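# Carry the coat stand into the taped area next door

## Task

Bring the coat stand into the adjoining room and set it upright so that each of its four feet rests fully within the yellow taped outline, with none touching the tape. It must stand on its own when the robot lets go, and it must not be fallen or leaning. The coffee table must also still be upright at the end, otherwise the task counts as failed.

## Robot and tools

Robot: a Hello Robot Stretch 4, about 1.6 m tall, with one arm. It has an omni-wheel base (rim within 0.23 m of the base origin), a lift on a vertical mast, an arm that telescopes forward, a three-joint wrist (yaw, pitch, roll) and a two-finger gripper. Cameras on the robot: head_camera, head_left_camera, head_right_camera (fisheye heads) and wrist_camera. A loose object may occasionally get a brief push from outside.

Frames: the base frame sits on the floor below the base centre, x forward, y left, z up. hand_pose is reported in it, as a point between the open fingertips; its axes equal the base axes when all wrist joints are 0, and its printed position may be somewhat off. The odometry frame is where the base frame was when the scene began.

Tool execute_actions: arguments are actions (a list holding a single action, or empty to just read the state and pictures) and cameras (list of names, or "all"/omitted for every camera, [] for none; an unknown name rejects the call). An action may contain base, joints or both, plus optional pace and contact_limits; or it may contain only end_of_arm. All parts of one action start at once and may finish at different times.
- base: exactly one key per action, each a relative move from where the base last measured itself in the latest state report. translate_m: straight drive in metres, positive forward, -2 to 2. strafe_m: sideways slide in metres, positive to the left, -2 to 2. rotate_rad: spin in place in radians, positive counter-clockwise seen from above, -3.2 to 3.2.
- joints: absolute targets keyed by joint name, any subset. lift_m 0 to 1.2 m; arm_m 0 to 0.55 m extension; wrist_yaw_rad -1.134 to 4.276 (0 points forward, positive turns left, 3.14 tucked back, over 3.4 the arm may block it); wrist_pitch_rad -1.117 to 4.259 (0 level, 1.57 pointing down); wrist_roll_rad -1.117 to 4.259 (0 puts the fingers level; positive turns clockwise viewed from behind); gripper_m -0.038 to 0.141, the fingertip gap in metres, negatives meaning the fingers squeeze each other. Done tolerances: lift and arm 0.004, yaw and roll 0.02, pitch 0.05, gripper 0.004. A joint target past its range is clipped and reported; any other bad value or unknown key refuses the call and nothing moves.
- pace: "slow", "default", "fast", "max". Base top speeds 0.1/0.3/0.4/0.6 m/s and 1/2/3/4 rad/s; with lift above 0.2 these are reduced, down to 0.3 m/s and 1 rad/s at lift 1.2.
- contact_limits: only arm_m, from 0 (gentlest) to 0.75 (firmest), default 0.5; the arm stops when it pushes harder.
- end_of_arm: "enable_torque" re-powers wrist or gripper motors that shut off; they then hold their current place.
No action runs over 15 s. A part you omit may keep pushing toward an earlier target without any status showing it. To unfold the wrist at scene start, send lift_m 0.4 together with wrist_yaw_rad 0.

Tool wait: seconds from 0 to 10; commands nothing new and returns the same state and images. Tool zoom_image: camera plus region [x0, y0, x1, y1] in pixels of that camera's last full image, origin top-left, at most 504 by 504. Tool finished_scene: scene, the number of the scene being closed; irreversible, and it reports success. The goal must already hold by itself. Replying without any tool call ends everything.

Results: base_status and joint_status describe how the last accepted action ended: done (for the base, wheels turned as ordered even if slipping), off_target (resting short, maybe still pushing), contact_stop_at_<key> (met an obstacle; part goes slack, a slack lift may sag, slack wheels may roll), limit_stop_at_<name>, time_out, torque_fault. After a stop the old target is dropped. limit_stop_at_tilt means a lean over 6 degrees: lift, arm and wheels go limp and ignore commands until the lean eases. limit_stop_at_own_body: a joint would hit the robot; you may move it away, and lift and arm may go slack; likely with pitch below -0.2 and roll below -0.4 or above 4. A wrist motor at its maximum (gripper pressed by a base or arm move, or over about 2 kg in a level grip) gives torque_fault and goes limp until enable_torque. A stop in one call cancels later motion, wait and finished_scene calls in the same reply. on_its_own lists things you did not command; there "held at" is a held target, not a position. Slack parts hold again once commanded.

Readings: lidar_m has 12 distances in metres from the base origin, 30-degree sectors, first straight ahead then counter-clockwise (4th left, 7th behind, 10th right); "-" means nothing seen or closer than 0.25 m. It covers about 0.15 m up to robot height, may miss glass, thin legs and much behind the robot. wrist_depth_mm is a 7 by 7 grid from top-left, 100 to 2000 mm, robot body included. base_odometry uses wheel turns only, heading -3.142 to 3.142, left positive; if turned_by_wheels and turned_by_imu differ by over about 0.1 rad, the base bumped or slipped. base_tilt in degrees, forward and right positive, with a fixed bias up to about 1.5. motor_effort is percent of maximum, positive toward higher values, peak in brackets, with bias and noise; wheel motors positive means turning right. A load in a level gripper shifts pitch effort away from 0.

Gripping: command a gap smaller than the object; a smaller value grips harder and pulls it inward. Only a clear gripper effort change (at commanded gap 0 or more) shows a firm hold. Fingertips stuck on a surface: raise the lift.

Camera calibration (pinhole or fisheye intrinsics, base-to-camera transforms) is provided in the session and may be slightly off.

Avoid: driving or turning with over 1 kg held and arm_m above 0.2, especially fast; steady high pushes or pulls; knocking the coffee table; dropping or toppling the coat stand; hard impacts. The simulation runs while you think, so the robot holds your last command meanwhile.

Each tool is called after "Emit:" in YAML: its name, and indented under it one key for each argument.

## Session

Emit:
execute_actions:
  actions: []

Scene clock: 0.00 s.
base_odometry: x=+0.000 y=+0.000 heading=+0.000 (m, m, rad; odometry frame)
turned_by_wheels: +0.000 (rad since the last result)
turned_by_imu: +0.000 (rad since the last result)
base_tilt: forward=-1.1 right=-0.6 (deg)
lidar_m: 0.87 0.78 0.81 1.02 2.25 1.38 1.87 1.71 1.35 0.89 0.79 0.83
base_status: not commanded
joint_positions: lift_m=+0.286 arm_m=+0.000 wrist_yaw_rad=+3.090 wrist_pitch_rad=-0.014 wrist_roll_rad=-0.007 gripper_m=+0.057
joint_status: not commanded
motor_effort: lift_m=+19 arm_m=+0 wrist_yaw_rad=-1 wrist_pitch_rad=-6 wrist_roll_rad=-5 gripper_m=-4 wheel_0=+0 wheel_1=+0 wheel_2=+0 (%)
hand_pose: x=-0.1128 y=+0.1022 z=+0.4679 quat_wxyz=(+0.026, +0.007, -0.004, +1.000) (m; base frame)
wrist_depth_mm: - 137 - - - - - / - 128 - - - - - / - 136 220 - - - - / 119 140 - - - - - / 1499 1756 1921 - - - - / 1430 1537 198 1430 216 1366 1281 / 1042 991 1042 - 1060 917 991
pictures: head_camera, head_left_camera, head_right_camera, wrist_camera
Images, in order (width x height): head_camera 420x560, head_left_camera 420x672, head_right_camera 420x672, wrist_camera 616x392.

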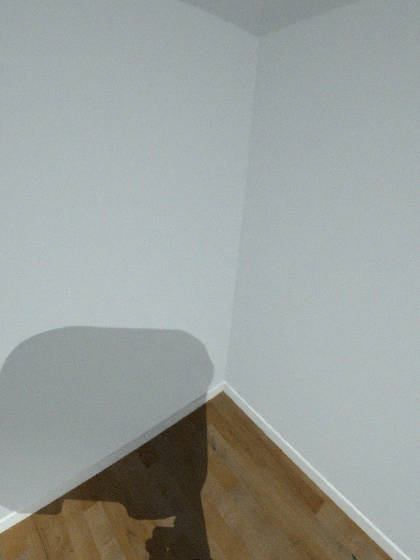

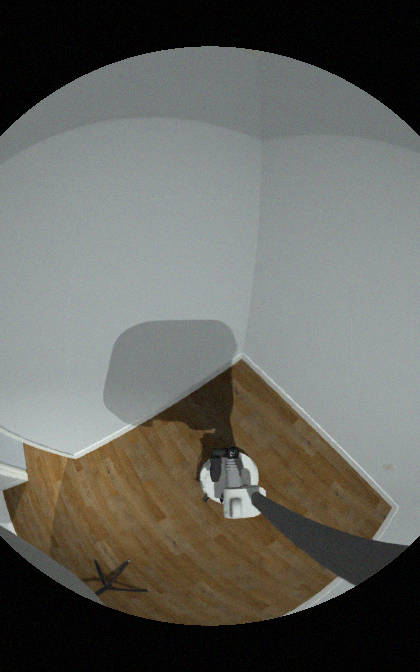

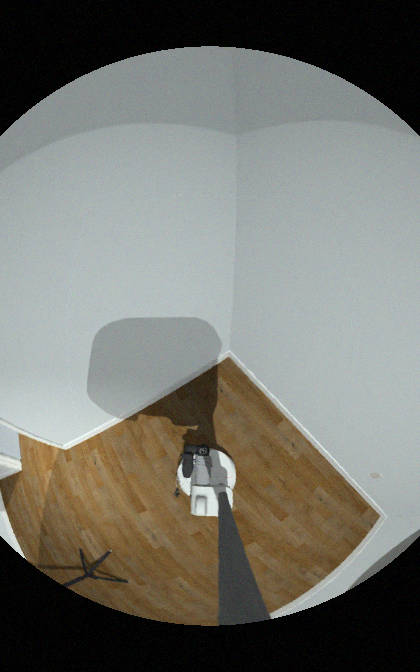

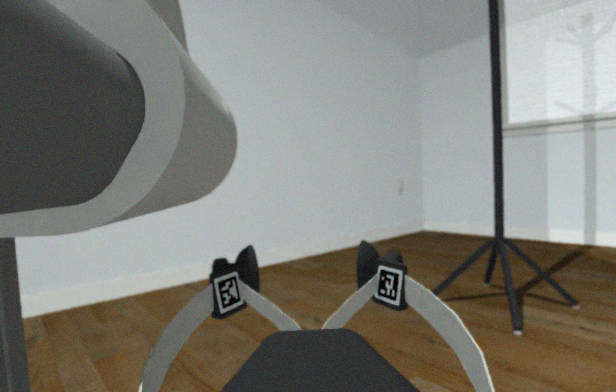

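Emit:
execute_actions:
  actions:
    - {"base":{"rotate_rad":2.2}}

Scene clock: 11.03 s.
base_odometry: x=+0.000 y=+0.000 heading=+2.200 (m, m, rad; odometry frame)
turned_by_wheels: +2.200 (rad since the last result)
turned_by_imu: +2.186 (rad since the last result)
base_tilt: forward=-1.2 right=-0.5 (deg)
lidar_m: 1.54 1.37 1.75 1.70 1.19 0.83 0.82 0.84 0.81 0.78 0.81 1.13
base_status: done
joint_positions: lift_m=+0.286 arm_m=+0.000 wrist_yaw_rad=+3.090 wrist_pitch_rad=-0.014 wrist_roll_rad=-0.007 gripper_m=+0.057
joint_status: not commanded
motor_effort: lift_m=+19(19) arm_m=+0(0) wrist_yaw_rad=+0(0) wrist_pitch_rad=-7(6) wrist_roll_rad=-2(3) gripper_m=-3(3) wheel_0=+0(5) wheel_1=-1(6) wheel_2=+0(8) (%)
hand_pose: x=-0.1128 y=+0.1022 z=+0.4679 quat_wxyz=(+0.026, +0.007, -0.004, +1.000) (m; base frame)
wrist_depth_mm: - 137 904 917 931 946 960 / - 128 904 917 946 960 991 / - 136 220 931 946 976 991 / 120 140 931 946 946 960 991 / 904 904 931 960 960 991 991 / 904 931 198 960 217 991 1008 / 917 917 931 - 960 931 976
pictures: head_camera, head_left_camera, head_right_camera, wrist_camera
camera_calibration (this result's frames):
wrist_camera: T_world_to_cam=[[0.0650816, 0.997428, -0.0300225, -0.0804593], [0.0182329, -0.0312699, -0.999345, 0.521041], [-0.997713, 0.0644916, -0.0202211, 0.119392], [0, 0, 0, 1]] pos_world=[0.114856, 0.0888455, 0.520698]
Images, in order (width x height): head_camera 420x560, head_left_camera 420x672, head_right_camera 420x672, wrist_camera 616x392.

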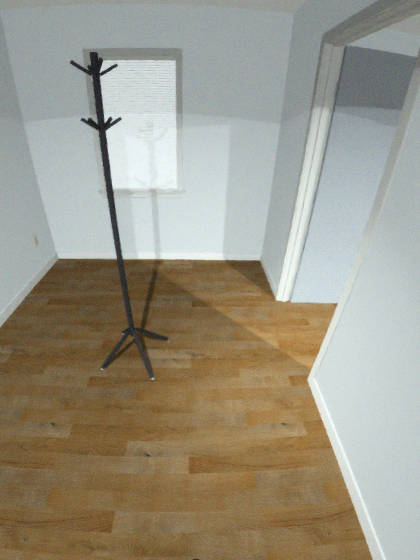

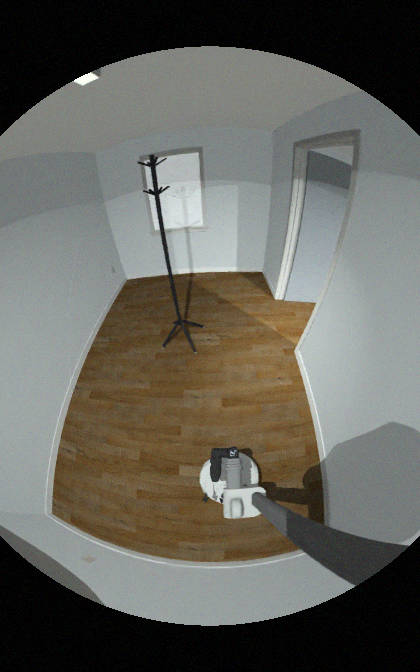

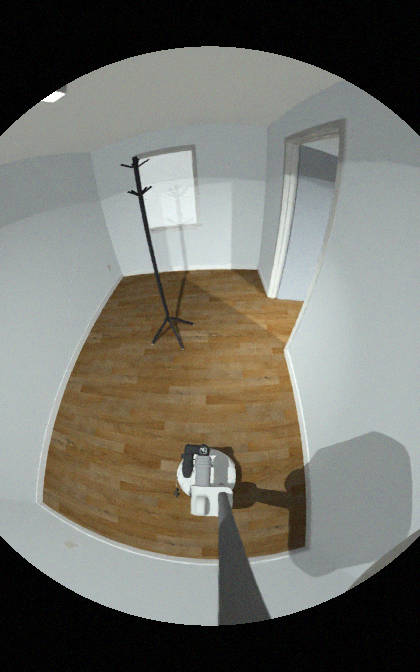

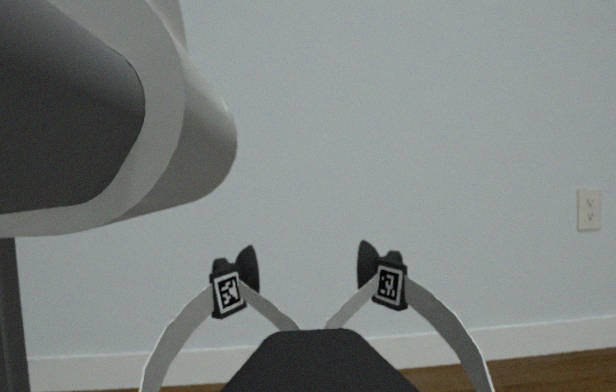

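Emit:
execute_actions:
  actions:
    - {"base":{"rotate_rad":-0.15}}
  cameras: []

Emit:
execute_actions:
  actions:
    - {"base":{"translate_m":1.78},"pace":"fast","joints":{"lift_m":0.5,"wrist_yaw_rad":0}}
  cameras: []

Emit:
execute_actions:
  actions:
    - {"base":{"rotate_rad":-1.44}}

Scene clock: 21.83 s.
base_odometry: x=+0.000 y=+0.000 heading=+2.050 (m, m, rad; odometry frame)
turned_by_wheels: -0.150 (rad since the last result)
turned_by_imu: -0.148 (rad since the last result)
base_tilt: forward=-1.0 right=-0.6 (deg)
lidar_m: 2.24 1.34 1.87 1.68 1.42 0.89 0.80 0.82 0.88 0.79 0.80 0.98
base_status: done
joint_positions: lift_m=+0.286 arm_m=+0.000 wrist_yaw_rad=+3.090 wrist_pitch_rad=-0.014 wrist_roll_rad=-0.007 gripper_m=+0.057
joint_status: not commanded
motor_effort: lift_m=+19(19) arm_m=+0(0) wrist_yaw_rad=-1(1) wrist_pitch_rad=-7(7) wrist_roll_rad=-2(3) gripper_m=-4(4) wheel_0=+1(4) wheel_1=-1(3) wheel_2=-1(6) (%)
hand_pose: x=-0.1128 y=+0.1022 z=+0.4679 quat_wxyz=(+0.026, +0.007, -0.004, +1.000) (m; base frame)
wrist_depth_mm: - 137 904 960 1008 1060 1138 / - 128 904 960 1008 1078 1138 / - 136 220 946 1008 1078 1138 / 119 140 917 976 1042 1078 1160 / 842 891 917 976 1025 1098 1138 / 842 891 198 960 216 1098 1160 / 854 878 917 - 1025 917 976
pictures: none
No camera images: the call's "cameras" was empty. Leave "cameras" out to get every camera's image.

Scene clock: 27.63 s.
base_odometry: x=-0.820 y=+1.580 heading=+2.050 (m, m, rad; odometry frame)
turned_by_wheels: +0.000 (rad since the last result)
turned_by_imu: -0.001 (rad since the last result)
base_tilt: forward=-1.1 right=-0.5 (deg)
lidar_m: 1.15 1.17 1.40 1.98 0.61 2.47 2.60 0.90 0.79 2.77 0.61 0.62
base_status: done
joint_positions: lift_m=+0.500 arm_m=+0.000 wrist_yaw_rad=+0.000 wrist_pitch_rad=-0.014 wrist_roll_rad=-0.007 gripper_m=+0.057
joint_status: all done
motor_effort: lift_m=+20(24) arm_m=+0(0) wrist_yaw_rad=+0(6) wrist_pitch_rad=-7(6) wrist_roll_rad=-2(2) gripper_m=-4(4) wheel_0=-1(6) wheel_1=-1(8) wheel_2=+0(11) (%)
hand_pose: x=+0.4592 y=-0.0874 z=+0.6822 quat_wxyz=(+1.000, -0.004, -0.007, +0.000) (m; base frame)
wrist_depth_mm: 842 878 904 960 931 603 452 / 842 878 917 946 960 609 459 / 854 891 931 960 976 621 466 / 866 891 931 960 976 627 473 / 866 904 931 976 854 634 477 / 866 891 198 960 216 603 477 / 878 904 946 - 891 591 480
pictures: none
No camera images: the call's "cameras" was empty. Leave "cameras" out to get every camera's image.

Scene clock: 29.60 s.
base_odometry: x=-0.820 y=+1.580 heading=+0.610 (m, m, rad; odometry frame)
turned_by_wheels: -1.440 (rad since the last result)
turned_by_imu: -1.429 (rad since the last result)
base_tilt: forward=-1.0 right=-0.5 (deg)
lidar_m: 1.26 0.61 0.71 1.14 1.20 1.56 1.97 0.62 2.72 2.31 0.76 0.78
base_status: done
joint_positions: lift_m=+0.500 arm_m=+0.000 wrist_yaw_rad=+0.000 wrist_pitch_rad=-0.014 wrist_roll_rad=-0.007 gripper_m=+0.057
joint_status: not commanded
motor_effort: lift_m=+20(20) arm_m=+0(0) wrist_yaw_rad=+0(4) wrist_pitch_rad=-6(7) wrist_roll_rad=-2(3) gripper_m=-3(4) wheel_0=+1(6) wheel_1=+0(7) wheel_2=+0(6) (%)
hand_pose: x=+0.4592 y=-0.0875 z=+0.6822 quat_wxyz=(+1.000, -0.004, -0.007, +0.000) (m; base frame)
wrist_depth_mm: 597 891 - - - - - / 591 891 - - - - - / 591 878 - - - - - / 591 866 - - - - - / 585 854 - - - - - / 574 831 198 - 216 1863 1808 / 564 732 1336 - 1464 1281 1397
pictures: head_camera, head_left_camera, head_right_camera, wrist_camera
camera_calibration (this result's frames):
wrist_camera: T_world_to_cam=[[-0.0135225, -0.999458, -0.03002, -0.0606034], [-0.019885, 0.0302856, -0.999343, 0.741791], [0.999711, -0.0129167, -0.0202838, -0.217286], [0, 0, 0, 1]] pos_world=[0.231154, -0.0858427, 0.735077]
Images, in order (width x height): head_camera 420x560, head_left_camera 420x672, head_right_camera 420x672, wrist_camera 616x392.

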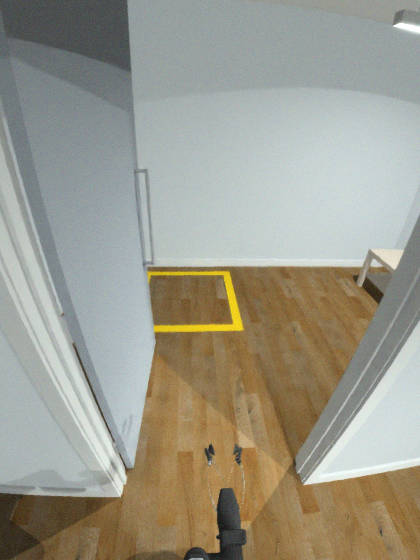

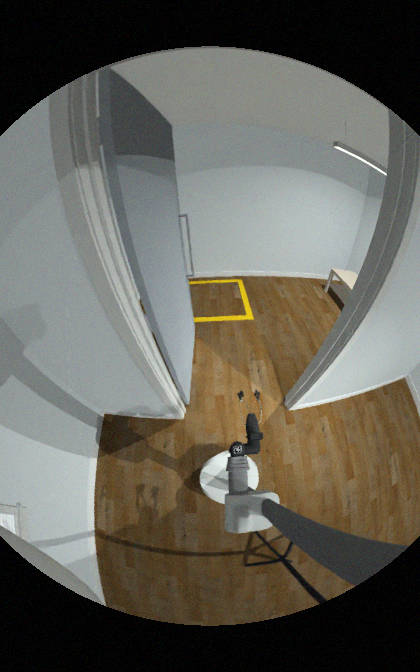

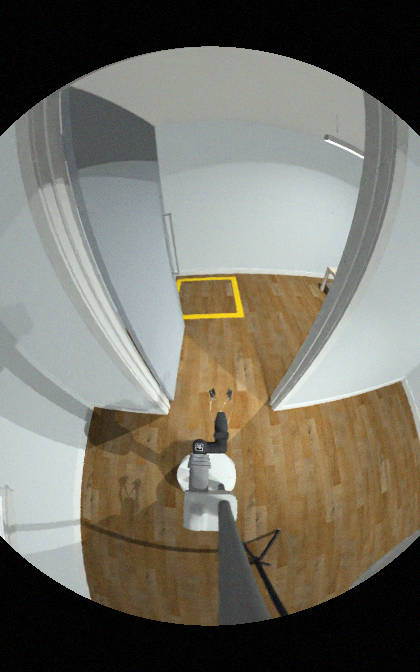

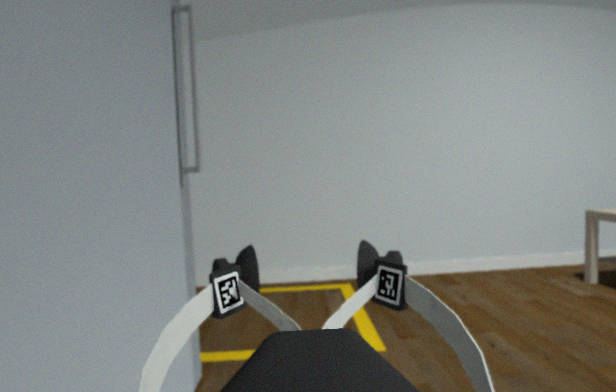

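Emit:
execute_actions:
  actions:
    - {"base":{"rotate_rad":3.1},"joints":{"lift_m":0.75,"gripper_m":0.13}}
  cameras: []

Emit:
execute_actions:
  actions:
    - {"base":{"strafe_m":0.42}}

Scene clock: 38.80 s.
base_odometry: x=-0.820 y=+1.580 heading=-2.574 (m, m, rad; odometry frame)
turned_by_wheels: +3.100 (rad since the last result)
turned_by_imu: +3.080 (rad since the last result)
base_tilt: forward=-1.1 right=-0.6 (deg)
lidar_m: 1.98 0.60 2.65 2.57 0.77 0.77 1.44 0.62 0.71 1.16 1.20 1.53
base_status: done
joint_positions: lift_m=+0.750 arm_m=+0.000 wrist_yaw_rad=+0.000 wrist_pitch_rad=-0.014 wrist_roll_rad=-0.007 gripper_m=+0.130
joint_status: all done
motor_effort: lift_m=+20(23) arm_m=+0(0) wrist_yaw_rad=-1(0) wrist_pitch_rad=-5(6) wrist_roll_rad=-2(2) gripper_m=-3(4) wheel_0=-2(7) wheel_1=-1(5) wheel_2=+0(8) (%)
hand_pose: x=+0.4592 y=-0.0874 z=+0.9322 quat_wxyz=(+1.000, -0.004, -0.007, +0.000) (m; base frame)
wrist_depth_mm: 1618 1618 1661 1708 1661 1756 1308 / 1618 1708 1708 1708 1756 1756 1308 / 1618 1661 1661 1708 1756 1756 1336 / 1661 1708 1708 1756 1756 1808 1336 / 1708 1708 1708 1756 1756 1708 1366 / 1708 1756 1756 1756 1808 1708 1366 / 1756 1708 1708 - 1808 1708 1397
pictures: none
No camera images: the call's "cameras" was empty. Leave "cameras" out to get every camera's image.

Scene clock: 41.53 s.
base_odometry: x=-0.595 y=+1.226 heading=-2.574 (m, m, rad; odometry frame)
turned_by_wheels: +0.000 (rad since the last result)
turned_by_imu: +0.002 (rad since the last result)
base_tilt: forward=-1.0 right=-0.5 (deg)
lidar_m: 0.59 2.01 2.28 2.15 0.84 0.55 0.55 1.09 0.95 1.57 1.61 2.07
base_status: done
joint_positions: lift_m=+0.750 arm_m=+0.000 wrist_yaw_rad=+0.000 wrist_pitch_rad=-0.014 wrist_roll_rad=-0.007 gripper_m=+0.130
joint_status: not commanded
motor_effort: lift_m=+20(20) arm_m=+0(0) wrist_yaw_rad=-3(2) wrist_pitch_rad=-6(6) wrist_roll_rad=-3(1) gripper_m=+0(1) wheel_0=+0(6) wheel_1=-2(7) wheel_2=-1(2) (%)
hand_pose: x=+0.4592 y=-0.0874 z=+0.9322 quat_wxyz=(+1.000, -0.004, -0.007, +0.000) (m; base frame)
wrist_depth_mm: 1576 1618 1618 1708 1708 1708 1756 / 1618 1618 1661 1708 1708 1756 1756 / 1576 1661 1661 1661 1756 1756 1808 / 1618 1661 1708 1708 1756 1808 1756 / 1661 1708 1708 1756 1756 1808 1756 / 1661 1708 1708 469 1808 1808 1808 / 1661 1708 1756 - 1756 1808 1756
pictures: head_camera, head_left_camera, head_right_camera, wrist_camera
camera_calibration (this result's frames):
wrist_camera: T_world_to_cam=[[-0.0132898, -0.999461, -0.0300203, -0.0531382], [-0.0198913, 0.0302812, -0.999343, 0.991612], [0.999714, -0.0126839, -0.020283, -0.21223], [0, 0, 0, 1]] pos_world=[0.231187, -0.0858287, 0.985061]
Images, in order (width x height): head_camera 420x560, head_left_camera 420x672, head_right_camera 420x672, wrist_camera 616x392.

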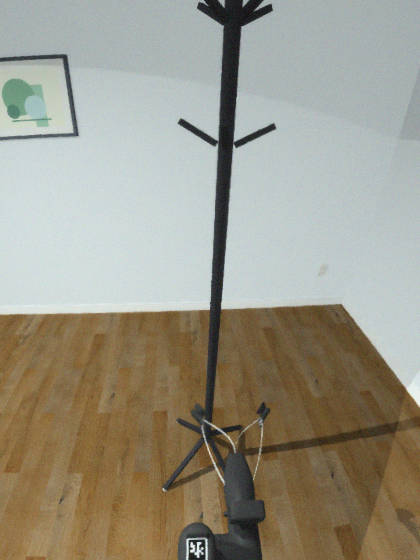

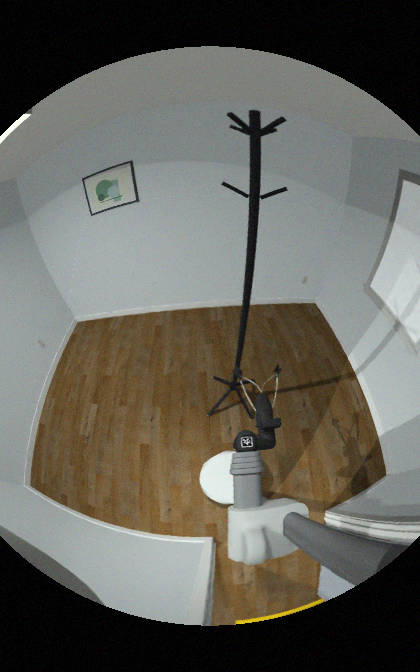

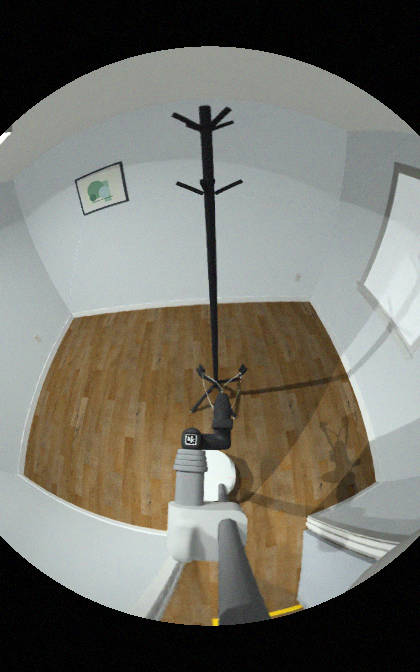

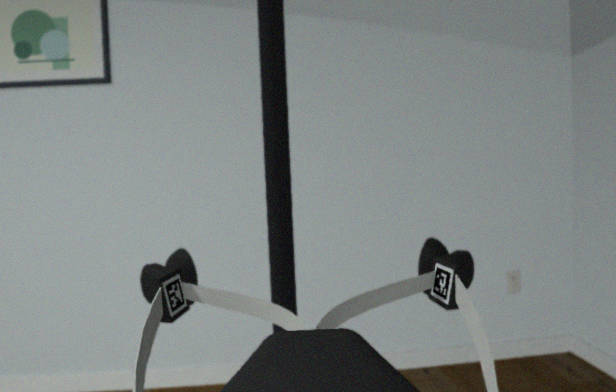

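Emit:
execute_actions:
  actions:
    - {"base":{"strafe_m":0.03},"joints":{"arm_m":0.05,"lift_m":0.85}}
  cameras: []

Emit:
execute_actions:
  actions:
    - {"base":{"translate_m":0.19}}

Scene clock: 48.47 s.
base_odometry: x=-0.578 y=+1.200 heading=-2.574 (m, m, rad; odometry frame)
turned_by_wheels: +0.000 (rad since the last result)
turned_by_imu: +0.001 (rad since the last result)
base_tilt: forward=-1.1 right=-0.5 (deg)
lidar_m: 0.57 2.00 2.25 2.13 0.82 0.56 0.54 1.15 0.97 1.61 1.64 0.61
base_status: done
joint_positions: lift_m=+0.850 arm_m=+0.049 wrist_yaw_rad=+0.000 wrist_pitch_rad=-0.014 wrist_roll_rad=-0.007 gripper_m=+0.130
joint_status: all done
motor_effort: lift_m=+21(22) arm_m=+8(5) wrist_yaw_rad=+1(1) wrist_pitch_rad=-6(7) wrist_roll_rad=-4(3) gripper_m=-3(1) wheel_0=+0(5) wheel_1=-3(6) wheel_2=-1(1) (%)
hand_pose: x=+0.5080 y=-0.0874 z=+1.0321 quat_wxyz=(+1.000, -0.004, -0.007, +0.000) (m; base frame)
wrist_depth_mm: 1576 1576 1618 1618 1661 1661 1708 / 1537 1576 1618 1618 1708 1708 1708 / 1576 1618 1618 1661 1708 1756 1756 / 1576 1618 1618 1661 1708 1756 1756 / 1618 1576 1661 1708 1756 1756 1808 / 1618 1618 1708 413 1708 1756 1808 / 1618 1618 1661 - 1756 1756 1808
pictures: none
No camera images: the call's "cameras" was empty. Leave "cameras" out to get every camera's image.

Scene clock: 50.50 s.
base_odometry: x=-0.739 y=+1.098 heading=-2.574 (m, m, rad; odometry frame)
turned_by_wheels: +0.000 (rad since the last result)
turned_by_imu: +0.001 (rad since the last result)
base_tilt: forward=-1.0 right=-0.6 (deg)
lidar_m: 0.40 1.80 2.27 2.14 1.12 0.76 0.74 1.14 1.10 1.59 1.60 0.44
base_status: done
joint_positions: lift_m=+0.850 arm_m=+0.049 wrist_yaw_rad=+0.000 wrist_pitch_rad=-0.014 wrist_roll_rad=-0.007 gripper_m=+0.130
joint_status: not commanded
motor_effort: lift_m=+21(21) arm_m=+7(8) wrist_yaw_rad=-2(1) wrist_pitch_rad=-7(6) wrist_roll_rad=-2(2) gripper_m=-1(1) wheel_0=+1(6) wheel_1=+0(4) wheel_2=+2(8) (%)
hand_pose: x=+0.5081 y=-0.0874 z=+1.0321 quat_wxyz=(+1.000, -0.004, -0.007, +0.000) (m; base frame)
wrist_depth_mm: 1366 1397 1397 216 1499 1499 1537 / 1366 1397 1430 220 1464 1537 1576 / 1397 1430 1430 220 1464 1537 1576 / 1397 1430 1430 220 1537 1576 1576 / 1464 1430 1464 221 1537 1537 1576 / 1430 1464 1499 219 1537 1576 1618 / 1430 1464 1499 - 1576 1576 1618
pictures: head_camera, head_left_camera, head_right_camera, wrist_camera
camera_calibration (this result's frames):
wrist_camera: T_world_to_cam=[[-0.0132813, -0.999461, -0.0300205, -0.0494919], [-0.0198851, 0.0302812, -0.999344, 1.09241], [0.999714, -0.0126756, -0.0202765, -0.259046], [0, 0, 0, 1]] pos_world=[0.280037, -0.0858282, 1.08495]
Images, in order (width x height): head_camera 420x560, head_left_camera 420x672, head_right_camera 420x672, wrist_camera 616x392.

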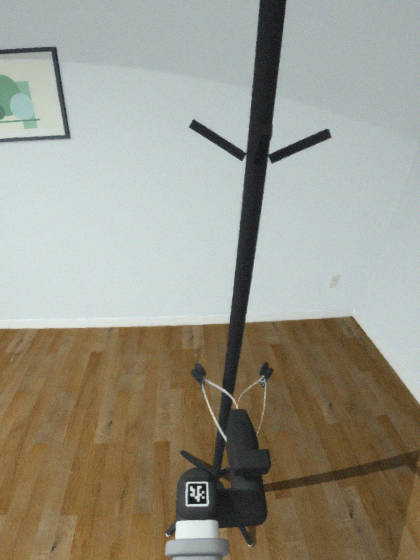

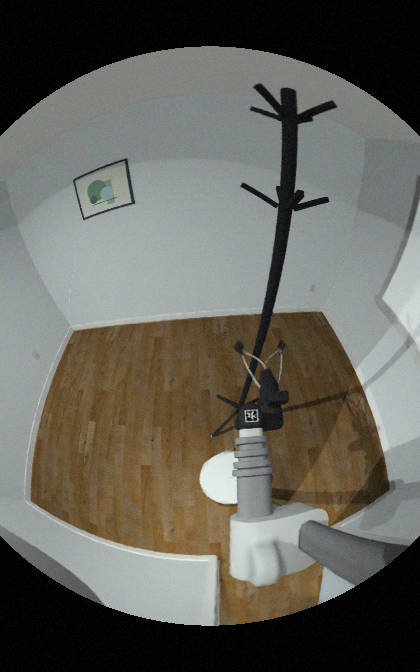

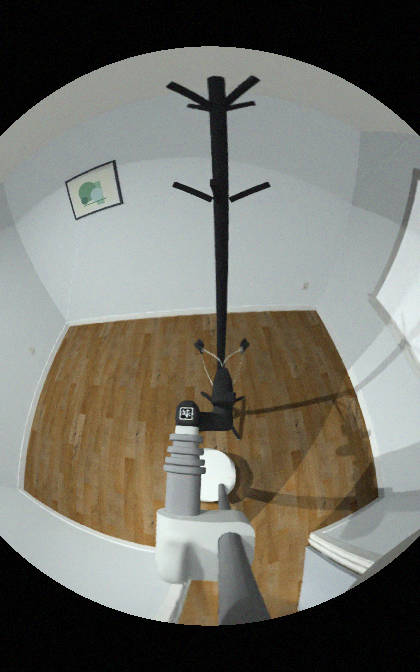

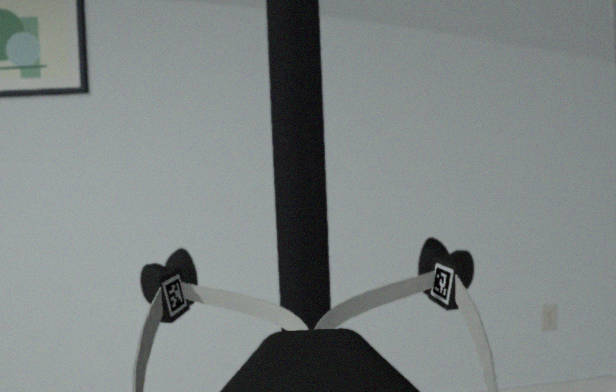

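Emit:
execute_actions:
  actions:
    - {"joints":{"gripper_m":-0.025,"arm_m":0.058}}
  cameras: ["wrist_camera"]

Emit:
execute_actions:
  actions:
    - {"joints":{"lift_m":0.865},"pace":"slow"}
  cameras: ["wrist_camera","head_right_camera"]

Scene clock: 57.43 s.
base_odometry: x=-0.739 y=+1.098 heading=-2.574 (m, m, rad; odometry frame)
turned_by_wheels: +0.000 (rad since the last result)
turned_by_imu: +0.002 (rad since the last result)
base_tilt: forward=-1.1 right=-0.6 (deg)
lidar_m: 0.38 1.81 2.27 2.14 1.11 0.77 0.72 1.15 1.07 1.59 1.61 0.42
base_status: not commanded
joint_positions: lift_m=+0.850 arm_m=+0.057 wrist_yaw_rad=+0.005 wrist_pitch_rad=-0.017 wrist_roll_rad=-0.007 gripper_m=-0.024
joint_status: all done
on_its_own: wrist_yaw_rad is at rest, and its effort (-17) is outside its rest range (-13 to +13)
motor_effort: lift_m=+21(21) arm_m=+6(8) wrist_yaw_rad=-17(14) wrist_pitch_rad=+3(6) wrist_roll_rad=-3(2) gripper_m=-24(26) wheel_0=+1(1) wheel_1=+0(0) wheel_2=+4(4) (%)
hand_pose: x=+0.5168 y=-0.0859 z=+1.0331 quat_wxyz=(+1.000, -0.004, -0.009, +0.003) (m; base frame)
wrist_depth_mm: 1366 1397 1430 191 1464 1499 1537 / 1366 1430 1430 193 1464 1499 1537 / 1397 1430 1430 193 1499 1499 1537 / 1430 1430 1464 195 1499 1499 1537 / 1430 1464 1464 198 1499 1537 1576 / 1430 1464 185 196 188 1576 1576 / 1464 1430 1499 - 1537 1537 1618
pictures: wrist_camera
camera_calibration (this result's frames):
wrist_camera: T_world_to_cam=[[-0.0081577, -0.999515, -0.0300622, -0.0505052], [-0.0169112, 0.0301968, -0.999401, 1.092], [0.999824, -0.00764442, -0.0171493, -0.270563], [0, 0, 0, 1]] pos_world=[0.288571, -0.085524, 1.08519]
Images, in order (width x height): wrist_camera 616x392.

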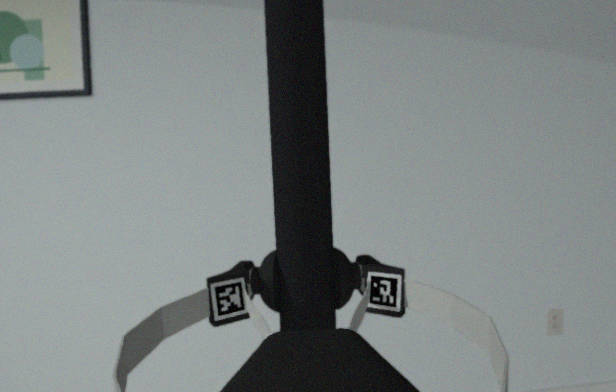

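Scene clock: 58.27 s.
base_odometry: x=-0.739 y=+1.098 heading=-2.574 (m, m, rad; odometry frame)
turned_by_wheels: +0.000 (rad since the last result)
turned_by_imu: +0.000 (rad since the last result)
base_tilt: forward=-1.1 right=-0.6 (deg)
lidar_m: 0.38 1.81 2.25 2.14 1.12 0.77 0.74 1.14 1.08 1.59 1.61 0.41
base_status: not commanded
joint_positions: lift_m=+0.864 arm_m=+0.057 wrist_yaw_rad=+0.004 wrist_pitch_rad=+0.002 wrist_roll_rad=-0.007 gripper_m=-0.024
joint_status: all done
on_its_own: wrist_pitch_rad is at rest, and its effort (-53) is outside its rest range (-23 to +23)
motor_effort: lift_m=+27(29) arm_m=+6(6) wrist_yaw_rad=-13(14) wrist_pitch_rad=-53(55) wrist_roll_rad=-3(3) gripper_m=-24(24) wheel_0=+1(1) wheel_1=-1(1) wheel_2=+4(4) (%)
hand_pose: x=+0.5167 y=-0.0864 z=+1.0419 quat_wxyz=(+1.000, -0.004, +0.001, +0.002) (m; base frame)
wrist_depth_mm: 1366 1397 1397 187 1464 1464 1499 / 1366 1366 1430 189 1499 1499 1537 / 1397 1397 1464 191 1499 1499 1576 / 1397 1430 1430 193 1499 1576 1576 / 1430 1464 1430 196 1499 1537 1576 / 1464 1499 182 197 187 1576 1618 / 1464 1464 1499 - 1576 1618 1618
pictures: head_right_camera, wrist_camera
camera_calibration (this result's frames):
wrist_camera: T_world_to_cam=[[-0.0102917, -0.999503, -0.0297954, -0.0498632], [-0.0363576, 0.0301513, -0.998884, 1.11032], [0.999286, -0.00919692, -0.0366498, -0.249864], [0, 0, 0, 1]] pos_world=[0.289541, -0.0856139, 1.09843]
Images, in order (width x height): head_right_camera 420x672, wrist_camera 616x392.

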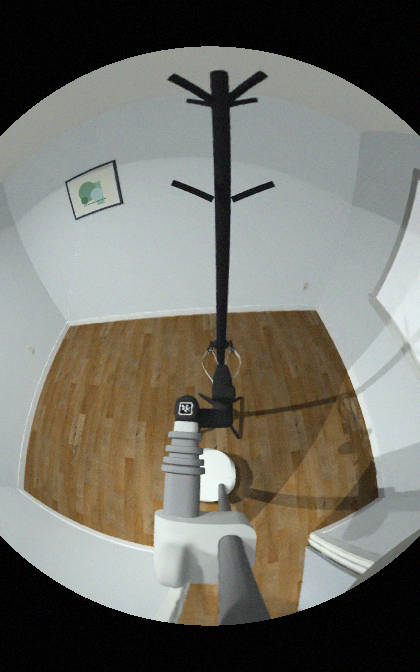

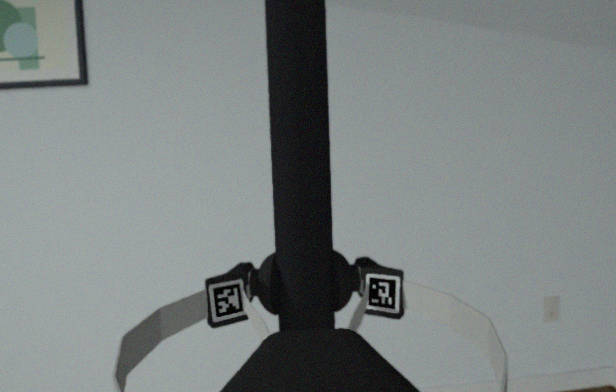

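Emit:
execute_actions:
  actions:
    - {"joints":{"lift_m":0.872},"pace":"slow"}
  cameras: ["wrist_camera"]

Scene clock: 63.17 s.
base_odometry: x=-0.739 y=+1.098 heading=-2.574 (m, m, rad; odometry frame)
turned_by_wheels: +0.000 (rad since the last result)
turned_by_imu: +0.001 (rad since the last result)
base_tilt: forward=-1.1 right=-0.5 (deg)
lidar_m: 0.37 1.81 2.28 2.13 1.10 0.77 0.73 1.15 1.10 1.59 1.61 0.41
base_status: not commanded
joint_positions: lift_m=+0.871 arm_m=+0.057 wrist_yaw_rad=+0.002 wrist_pitch_rad=+0.011 wrist_roll_rad=-0.007 gripper_m=-0.024
joint_status: all done
on_its_own: wrist_pitch_rad is at rest, and its effort (-80) is outside its rest range (-23 to +23)
motor_effort: lift_m=+31(31) arm_m=+6(6) wrist_yaw_rad=-6(13) wrist_pitch_rad=-80(78) wrist_roll_rad=-3(4) gripper_m=-24(23) wheel_0=+1(2) wheel_1=-1(0) wheel_2=+4(4) (%)
hand_pose: x=+0.5165 y=-0.0870 z=+1.0461 quat_wxyz=(+1.000, -0.004, +0.005, +0.001) (m; base frame)
wrist_depth_mm: 1336 1366 1397 183 1430 1464 1464 / 1366 1397 1430 186 1464 1499 1499 / 1430 1366 1430 189 1499 1499 1537 / 1397 1430 1464 191 1499 1537 1576 / 1430 1464 1537 197 1537 1576 1618 / 1464 1499 185 197 186 1618 1618 / 1464 1499 1499 - 1576 1618 1661
pictures: wrist_camera
camera_calibration (this result's frames):
wrist_camera: T_world_to_cam=[[-0.0124946, -0.999482, -0.0296723, -0.0492898], [-0.0450078, 0.0302067, -0.99853, 1.11864], [0.998908, -0.0111407, -0.0453619, -0.24039], [0, 0, 0, 1]] pos_world=[0.28986, -0.0857328, 1.10463]
Images, in order (width x height): wrist_camera 616x392.

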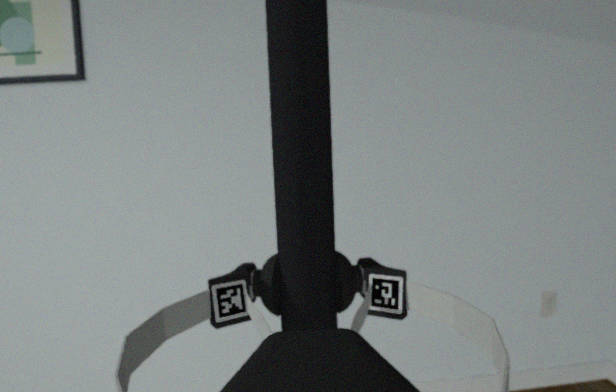

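Emit:
execute_actions:
  actions:
    - {"joints":{"lift_m":0.852},"pace":"slow"}
  cameras: []

Emit:
execute_actions:
  actions:
    - {"joints":{"gripper_m":0.11}}
  cameras: []

Emit:
execute_actions:
  actions:
    - {"joints":{"wrist_pitch_rad":0.9,"lift_m":1.05,"arm_m":0.13}}

Scene clock: 74.17 s.
base_odometry: x=-0.739 y=+1.098 heading=-2.574 (m, m, rad; odometry frame)
turned_by_wheels: +0.000 (rad since the last result)
turned_by_imu: +0.002 (rad since the last result)
base_tilt: forward=-1.0 right=-0.5 (deg)
lidar_m: 0.38 1.80 2.27 2.13 1.12 0.77 0.72 1.14 1.10 1.58 1.61 0.42
base_status: not commanded
joint_positions: lift_m=+0.852 arm_m=+0.057 wrist_yaw_rad=+0.007 wrist_pitch_rad=-0.013 wrist_roll_rad=-0.007 gripper_m=-0.024
joint_status: all done
on_its_own: wrist_yaw_rad is at rest, and its effort (-19) is outside its rest range (-13 to +13)
motor_effort: lift_m=+17(31) arm_m=+6(6) wrist_yaw_rad=-19(20) wrist_pitch_rad=-8(78) wrist_roll_rad=-3(2) gripper_m=-24(24) wheel_0=+1(2) wheel_1=+0(0) wheel_2=+4(4) (%)
hand_pose: x=+0.5169 y=-0.0855 z=+1.0342 quat_wxyz=(+1.000, -0.004, -0.007, +0.003) (m; base frame)
wrist_depth_mm: 1366 1430 1397 190 1464 1464 1499 / 1366 1430 1430 193 1464 1499 1499 / 1397 1430 1430 194 1499 1499 1499 / 1430 1430 1430 195 1537 1499 1537 / 1430 1464 1464 196 1499 1537 1537 / 1430 1499 183 198 187 1537 1618 / 1430 1464 1499 - 1576 1576 1576
pictures: none
No camera images: the call's "cameras" was empty. Leave "cameras" out to get every camera's image.

Scene clock: 76.27 s.
base_odometry: x=-0.739 y=+1.098 heading=-2.574 (m, m, rad; odometry frame)
turned_by_wheels: +0.000 (rad since the last result)
turned_by_imu: +0.001 (rad since the last result)
base_tilt: forward=-1.1 right=-0.5 (deg)
lidar_m: 0.40 1.80 2.26 2.14 1.11 0.77 0.73 1.15 1.09 1.59 1.61 0.42
base_status: not commanded
joint_positions: lift_m=+0.852 arm_m=+0.057 wrist_yaw_rad=+0.000 wrist_pitch_rad=-0.014 wrist_roll_rad=-0.007 gripper_m=+0.110
joint_status: all done
motor_effort: lift_m=+17(17) arm_m=+6(6) wrist_yaw_rad=-1(20) wrist_pitch_rad=-9(12) wrist_roll_rad=-3(1) gripper_m=-2(26) wheel_0=+1(4) wheel_1=+1(1) wheel_2=+1(4) (%)
hand_pose: x=+0.5164 y=-0.0873 z=+1.0344 quat_wxyz=(+1.000, -0.004, -0.007, +0.000) (m; base frame)
wrist_depth_mm: 1366 1397 1397 1430 1499 1499 1537 / 1397 1430 1430 1464 1537 1537 1537 / 1397 1397 1430 210 1464 1499 1576 / 1397 1397 1464 208 1499 1537 1618 / 1397 1430 1464 208 1499 1576 1618 / 1397 1430 1464 205 1537 1537 1576 / 1464 1499 1464 - 1537 1576 1618
pictures: none
No camera images: the call's "cameras" was empty. Leave "cameras" out to get every camera's image.

Scene clock: 78.17 s.
base_odometry: x=-0.739 y=+1.098 heading=-2.574 (m, m, rad; odometry frame)
turned_by_wheels: +0.000 (rad since the last result)
turned_by_imu: +0.001 (rad since the last result)
base_tilt: forward=-1.0 right=-0.5 (deg)
lidar_m: 0.39 1.81 2.26 2.13 1.10 0.77 0.72 1.15 1.07 1.58 1.62 0.42
base_status: not commanded
joint_positions: lift_m=+1.050 arm_m=+0.129 wrist_yaw_rad=+0.000 wrist_pitch_rad=+0.901 wrist_roll_rad=-0.007 gripper_m=+0.110
joint_status: all done
motor_effort: lift_m=+21(22) arm_m=+7(11) wrist_yaw_rad=+0(2) wrist_pitch_rad=-3(2) wrist_roll_rad=-2(2) gripper_m=-2(1) wheel_0=+1(1) wheel_1=+1(0) wheel_2=+1(1) (%)
hand_pose: x=+0.4787 y=-0.0874 z=+1.0019 quat_wxyz=(+0.900, -0.003, +0.435, +0.002) (m; base frame)
wrist_depth_mm: 1366 1430 122 126 1499 1537 1618 / 1576 1618 1576 144 1708 1756 1708 / 1618 1576 1537 170 1576 1618 1537 / 1464 1464 1397 209 1397 1430 1430 / 1336 1308 1308 287 1336 1308 1308 / 1205 1229 1160 329 1160 1160 1182 / 1118 1098 1098 - 1118 1060 1098
pictures: head_camera, head_left_camera, head_right_camera, wrist_camera
camera_calibration (this result's frames):
wrist_camera: T_world_to_cam=[[-0.0318912, -0.999462, -0.00770868, -0.0642504], [-0.804337, 0.0302419, -0.593404, 1.03036], [0.593317, -0.012724, -0.804868, 0.750326], [0, 0, 0, 1]] pos_world=[0.381528, -0.0858288, 1.21484]
Images, in order (width x height): head_camera 420x560, head_left_camera 420x672, head_right_camera 420x672, wrist_camera 616x392.

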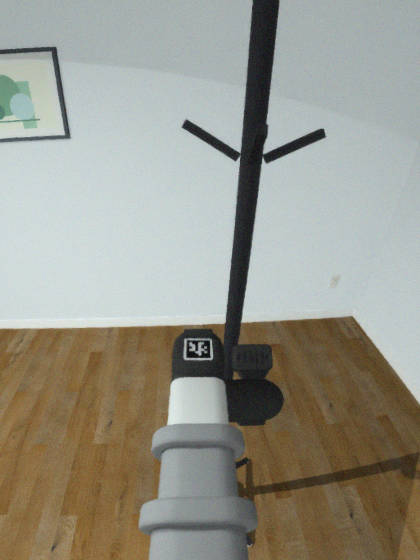

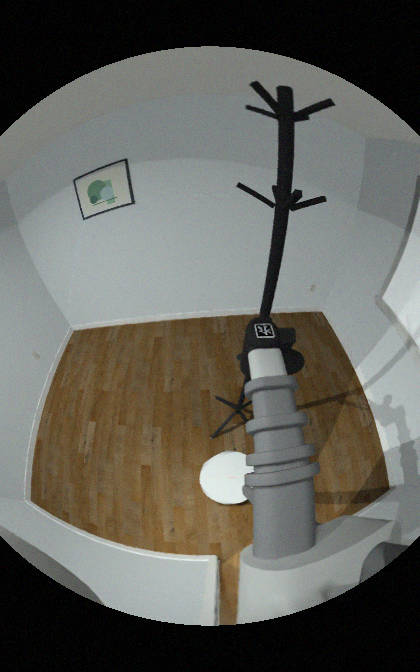

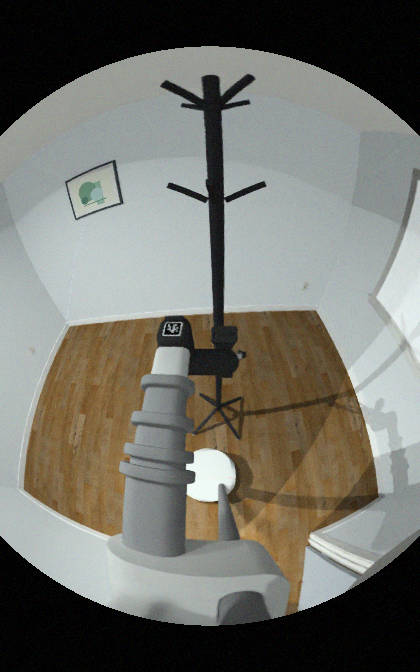

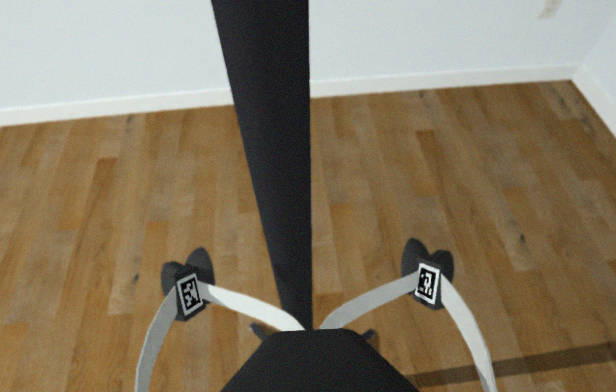

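Emit:
execute_actions:
  actions:
    - {"base":{"strafe_m":0.012},"joints":{"arm_m":0.168}}
  cameras: ["wrist_camera"]

Emit:
execute_actions:
  actions:
    - {"joints":{"gripper_m":-0.036}}
  cameras: ["wrist_camera"]

Emit:
execute_actions:
  actions:
    - {"joints":{"lift_m":1.056},"pace":"slow"}
  cameras: ["wrist_camera"]

Scene clock: 83.93 s.
base_odometry: x=-0.732 y=+1.088 heading=-2.574 (m, m, rad; odometry frame)
turned_by_wheels: +0.000 (rad since the last result)
turned_by_imu: +0.001 (rad since the last result)
base_tilt: forward=-1.1 right=-0.5 (deg)
lidar_m: 0.40 1.81 2.27 2.13 1.12 0.77 0.71 1.16 1.10 1.60 1.63 0.42
base_status: done
joint_positions: lift_m=+1.050 arm_m=+0.167 wrist_yaw_rad=+0.000 wrist_pitch_rad=+0.901 wrist_roll_rad=-0.007 gripper_m=+0.110
joint_status: all done
motor_effort: lift_m=+21(21) arm_m=+7(8) wrist_yaw_rad=-2(0) wrist_pitch_rad=-3(3) wrist_roll_rad=-3(2) gripper_m=-2(2) wheel_0=+0(7) wheel_1=-2(8) wheel_2=+1(2) (%)
hand_pose: x=+0.5166 y=-0.0874 z=+1.0018 quat_wxyz=(+0.900, -0.003, +0.436, +0.002) (m; base frame)
wrist_depth_mm: 1336 1366 1397 - 1464 1499 1537 / 1499 1576 1576 - 1708 1708 1708 / 1618 1661 1618 107 1576 1576 1576 / 1464 1464 1430 127 1430 1430 1430 / 1336 1336 1308 168 1308 1308 1308 / 1229 1205 1182 208 1138 1160 1182 / 1098 1098 1118 - 1118 1078 1098
pictures: wrist_camera
camera_calibration (this result's frames):
wrist_camera: T_world_to_cam=[[-0.0319145, -0.999461, -0.00770336, -0.0630372], [-0.804435, 0.0302596, -0.593269, 1.06079], [0.593183, -0.0127371, -0.804967, 0.727947], [0, 0, 0, 1]] pos_world=[0.419523, -0.0858306, 1.21482]
Images, in order (width x height): wrist_camera 616x392.

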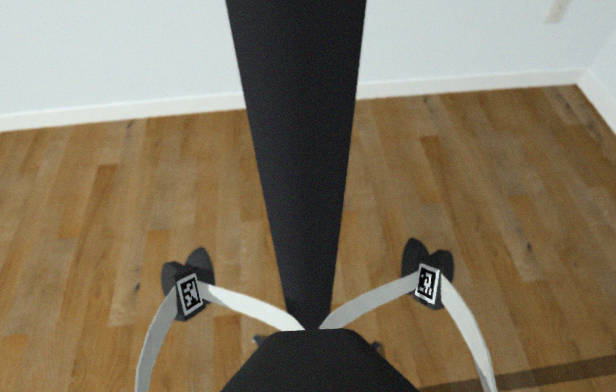

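Scene clock: 86.10 s.
base_odometry: x=-0.732 y=+1.088 heading=-2.574 (m, m, rad; odometry frame)
turned_by_wheels: +0.000 (rad since the last result)
turned_by_imu: +0.001 (rad since the last result)
base_tilt: forward=-1.1 right=-0.5 (deg)
lidar_m: 0.37 1.80 2.26 2.13 1.13 0.76 0.74 1.17 1.10 1.60 1.63 0.42
base_status: not commanded
joint_positions: lift_m=+1.049 arm_m=+0.167 wrist_yaw_rad=+0.002 wrist_pitch_rad=+0.914 wrist_roll_rad=-0.007 gripper_m=-0.035
joint_status: all done
on_its_own: wrist_pitch_rad is at rest, and its effort (-40) is outside its rest range (-23 to +23)
motor_effort: lift_m=+25(25) arm_m=+6(8) wrist_yaw_rad=-5(5) wrist_pitch_rad=-40(40) wrist_roll_rad=-1(1) gripper_m=-27(26) wheel_0=+0(0) wheel_1=-1(1) wheel_2=+3(2) (%)
hand_pose: x=+0.5141 y=-0.0872 z=+0.9992 quat_wxyz=(+0.897, -0.004, +0.441, +0.002) (m; base frame)
wrist_depth_mm: 1366 1397 1430 - 1537 1537 1576 / 1576 1618 1618 - 1661 1661 1708 / 1576 1576 1618 - 1537 1576 1537 / 1430 1430 1430 102 1397 1397 1397 / 1308 1308 1308 127 1281 1281 1281 / 1205 1182 182 193 185 1138 1182 / 1098 1098 1098 - 1118 1078 1098
pictures: wrist_camera
camera_calibration (this result's frames):
wrist_camera: T_world_to_cam=[[-0.0304653, -0.99951, -0.00724306, -0.0640861], [-0.811918, 0.0289726, -0.583052, 1.05079], [0.582976, -0.0118821, -0.812402, 0.740099], [0, 0, 0, 1]] pos_world=[0.419746, -0.085705, 1.21346]
Images, in order (width x height): wrist_camera 616x392.

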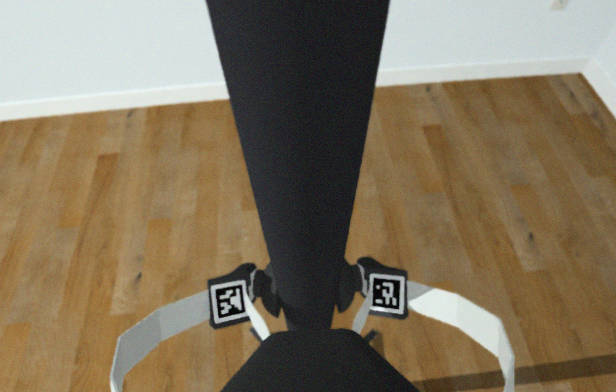

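Scene clock: 86.73 s.
base_odometry: x=-0.732 y=+1.088 heading=-2.574 (m, m, rad; odometry frame)
turned_by_wheels: +0.000 (rad since the last result)
turned_by_imu: +0.000 (rad since the last result)
base_tilt: forward=-1.1 right=-0.5 (deg)
lidar_m: 0.36 1.80 2.26 2.13 1.11 0.77 0.73 1.18 1.09 1.60 1.61 0.42
base_status: not commanded
joint_positions: lift_m=+1.055 arm_m=+0.167 wrist_yaw_rad=+0.000 wrist_pitch_rad=+0.918 wrist_roll_rad=-0.007 gripper_m=-0.035
joint_status: all done
on_its_own: wrist_pitch_rad is at rest, and its effort (-53) is outside its rest range (-23 to +23)
motor_effort: lift_m=+32(32) arm_m=+6(6) wrist_yaw_rad=-4(4) wrist_pitch_rad=-53(54) wrist_roll_rad=-3(0) gripper_m=-30(29) wheel_0=+0(0) wheel_1=-1(1) wheel_2=+2(2) (%)
hand_pose: x=+0.5130 y=-0.0874 z=+1.0039 quat_wxyz=(+0.896, -0.003, +0.443, +0.002) (m; base frame)
wrist_depth_mm: 1366 1366 1397 - 1464 1537 1661 / 1537 1576 1661 - 1661 1661 1708 / 1576 1576 1576 - 1537 1499 1537 / 1397 1430 1397 - 1397 1397 1397 / 1281 1308 1281 124 1281 1255 1255 / 1182 1182 182 192 183 1160 1182 / 1118 1078 1118 - 1098 1078 1098
pictures: wrist_camera
camera_calibration (this result's frames):
wrist_camera: T_world_to_cam=[[-0.0318602, -0.999467, -0.00710187, -0.0637497], [-0.81444, 0.0300795, -0.579468, 1.05038], [0.579373, -0.0126779, -0.814964, 0.748877], [0, 0, 0, 1]] pos_world=[0.419565, -0.0858166, 1.21852]
Images, in order (width x height): wrist_camera 616x392.

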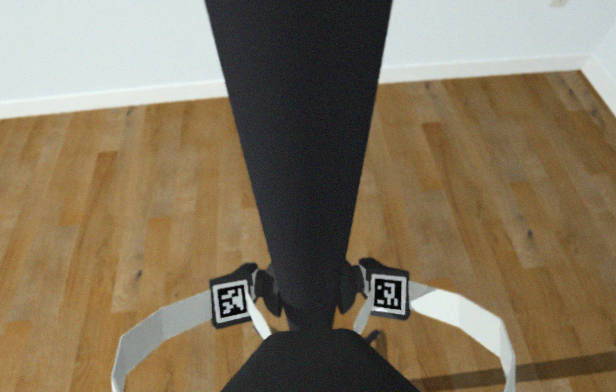

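Emit:
execute_actions:
  actions:
    - {"joints":{"lift_m":1.066},"pace":"slow"}
  cameras: ["wrist_camera"]

Scene clock: 90.10 s.
base_odometry: x=-0.732 y=+1.088 heading=-2.574 (m, m, rad; odometry frame)
turned_by_wheels: +0.000 (rad since the last result)
turned_by_imu: +0.001 (rad since the last result)
base_tilt: forward=-1.1 right=-0.6 (deg)
lidar_m: 0.35 1.81 2.26 2.13 1.12 0.78 0.73 1.19 1.10 1.60 1.64 0.40
base_status: not commanded
joint_positions: lift_m=+1.065 arm_m=+0.167 wrist_yaw_rad=+0.000 wrist_pitch_rad=+0.919 wrist_roll_rad=-0.007 gripper_m=-0.035
joint_status: all done
on_its_own: wrist_pitch_rad is at rest, and its effort (-53) is outside its rest range (-23 to +23)
motor_effort: lift_m=+32(34) arm_m=+6(6) wrist_yaw_rad=-1(0) wrist_pitch_rad=-53(56) wrist_roll_rad=-3(2) gripper_m=-30(28) wheel_0=+0(0) wheel_1=-1(1) wheel_2=+2(2) (%)
hand_pose: x=+0.5129 y=-0.0874 z=+1.0138 quat_wxyz=(+0.896, -0.003, +0.443, +0.002) (m; base frame)
wrist_depth_mm: 1366 1430 1430 - 1499 1537 1576 / 1537 1618 1661 - 1708 1661 1708 / 1576 1576 1576 - 1576 1537 1576 / 1397 1397 1430 103 1430 1430 1397 / 1336 1281 1281 126 1308 1308 1281 / 1182 1205 182 192 184 1160 1182 / 1138 1098 1118 - 1098 1060 1118
pictures: wrist_camera
camera_calibration (this result's frames):
wrist_camera: T_world_to_cam=[[-0.0318627, -0.999467, -0.00709237, -0.0636897], [-0.814614, 0.0300799, -0.579222, 1.05592], [0.579127, -0.0126781, -0.815139, 0.75731], [0, 0, 0, 1]] pos_world=[0.419561, -0.0858166, 1.22848]
Images, in order (width x height): wrist_camera 616x392.

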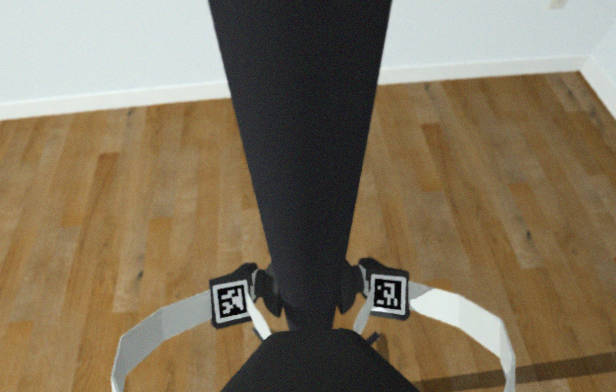

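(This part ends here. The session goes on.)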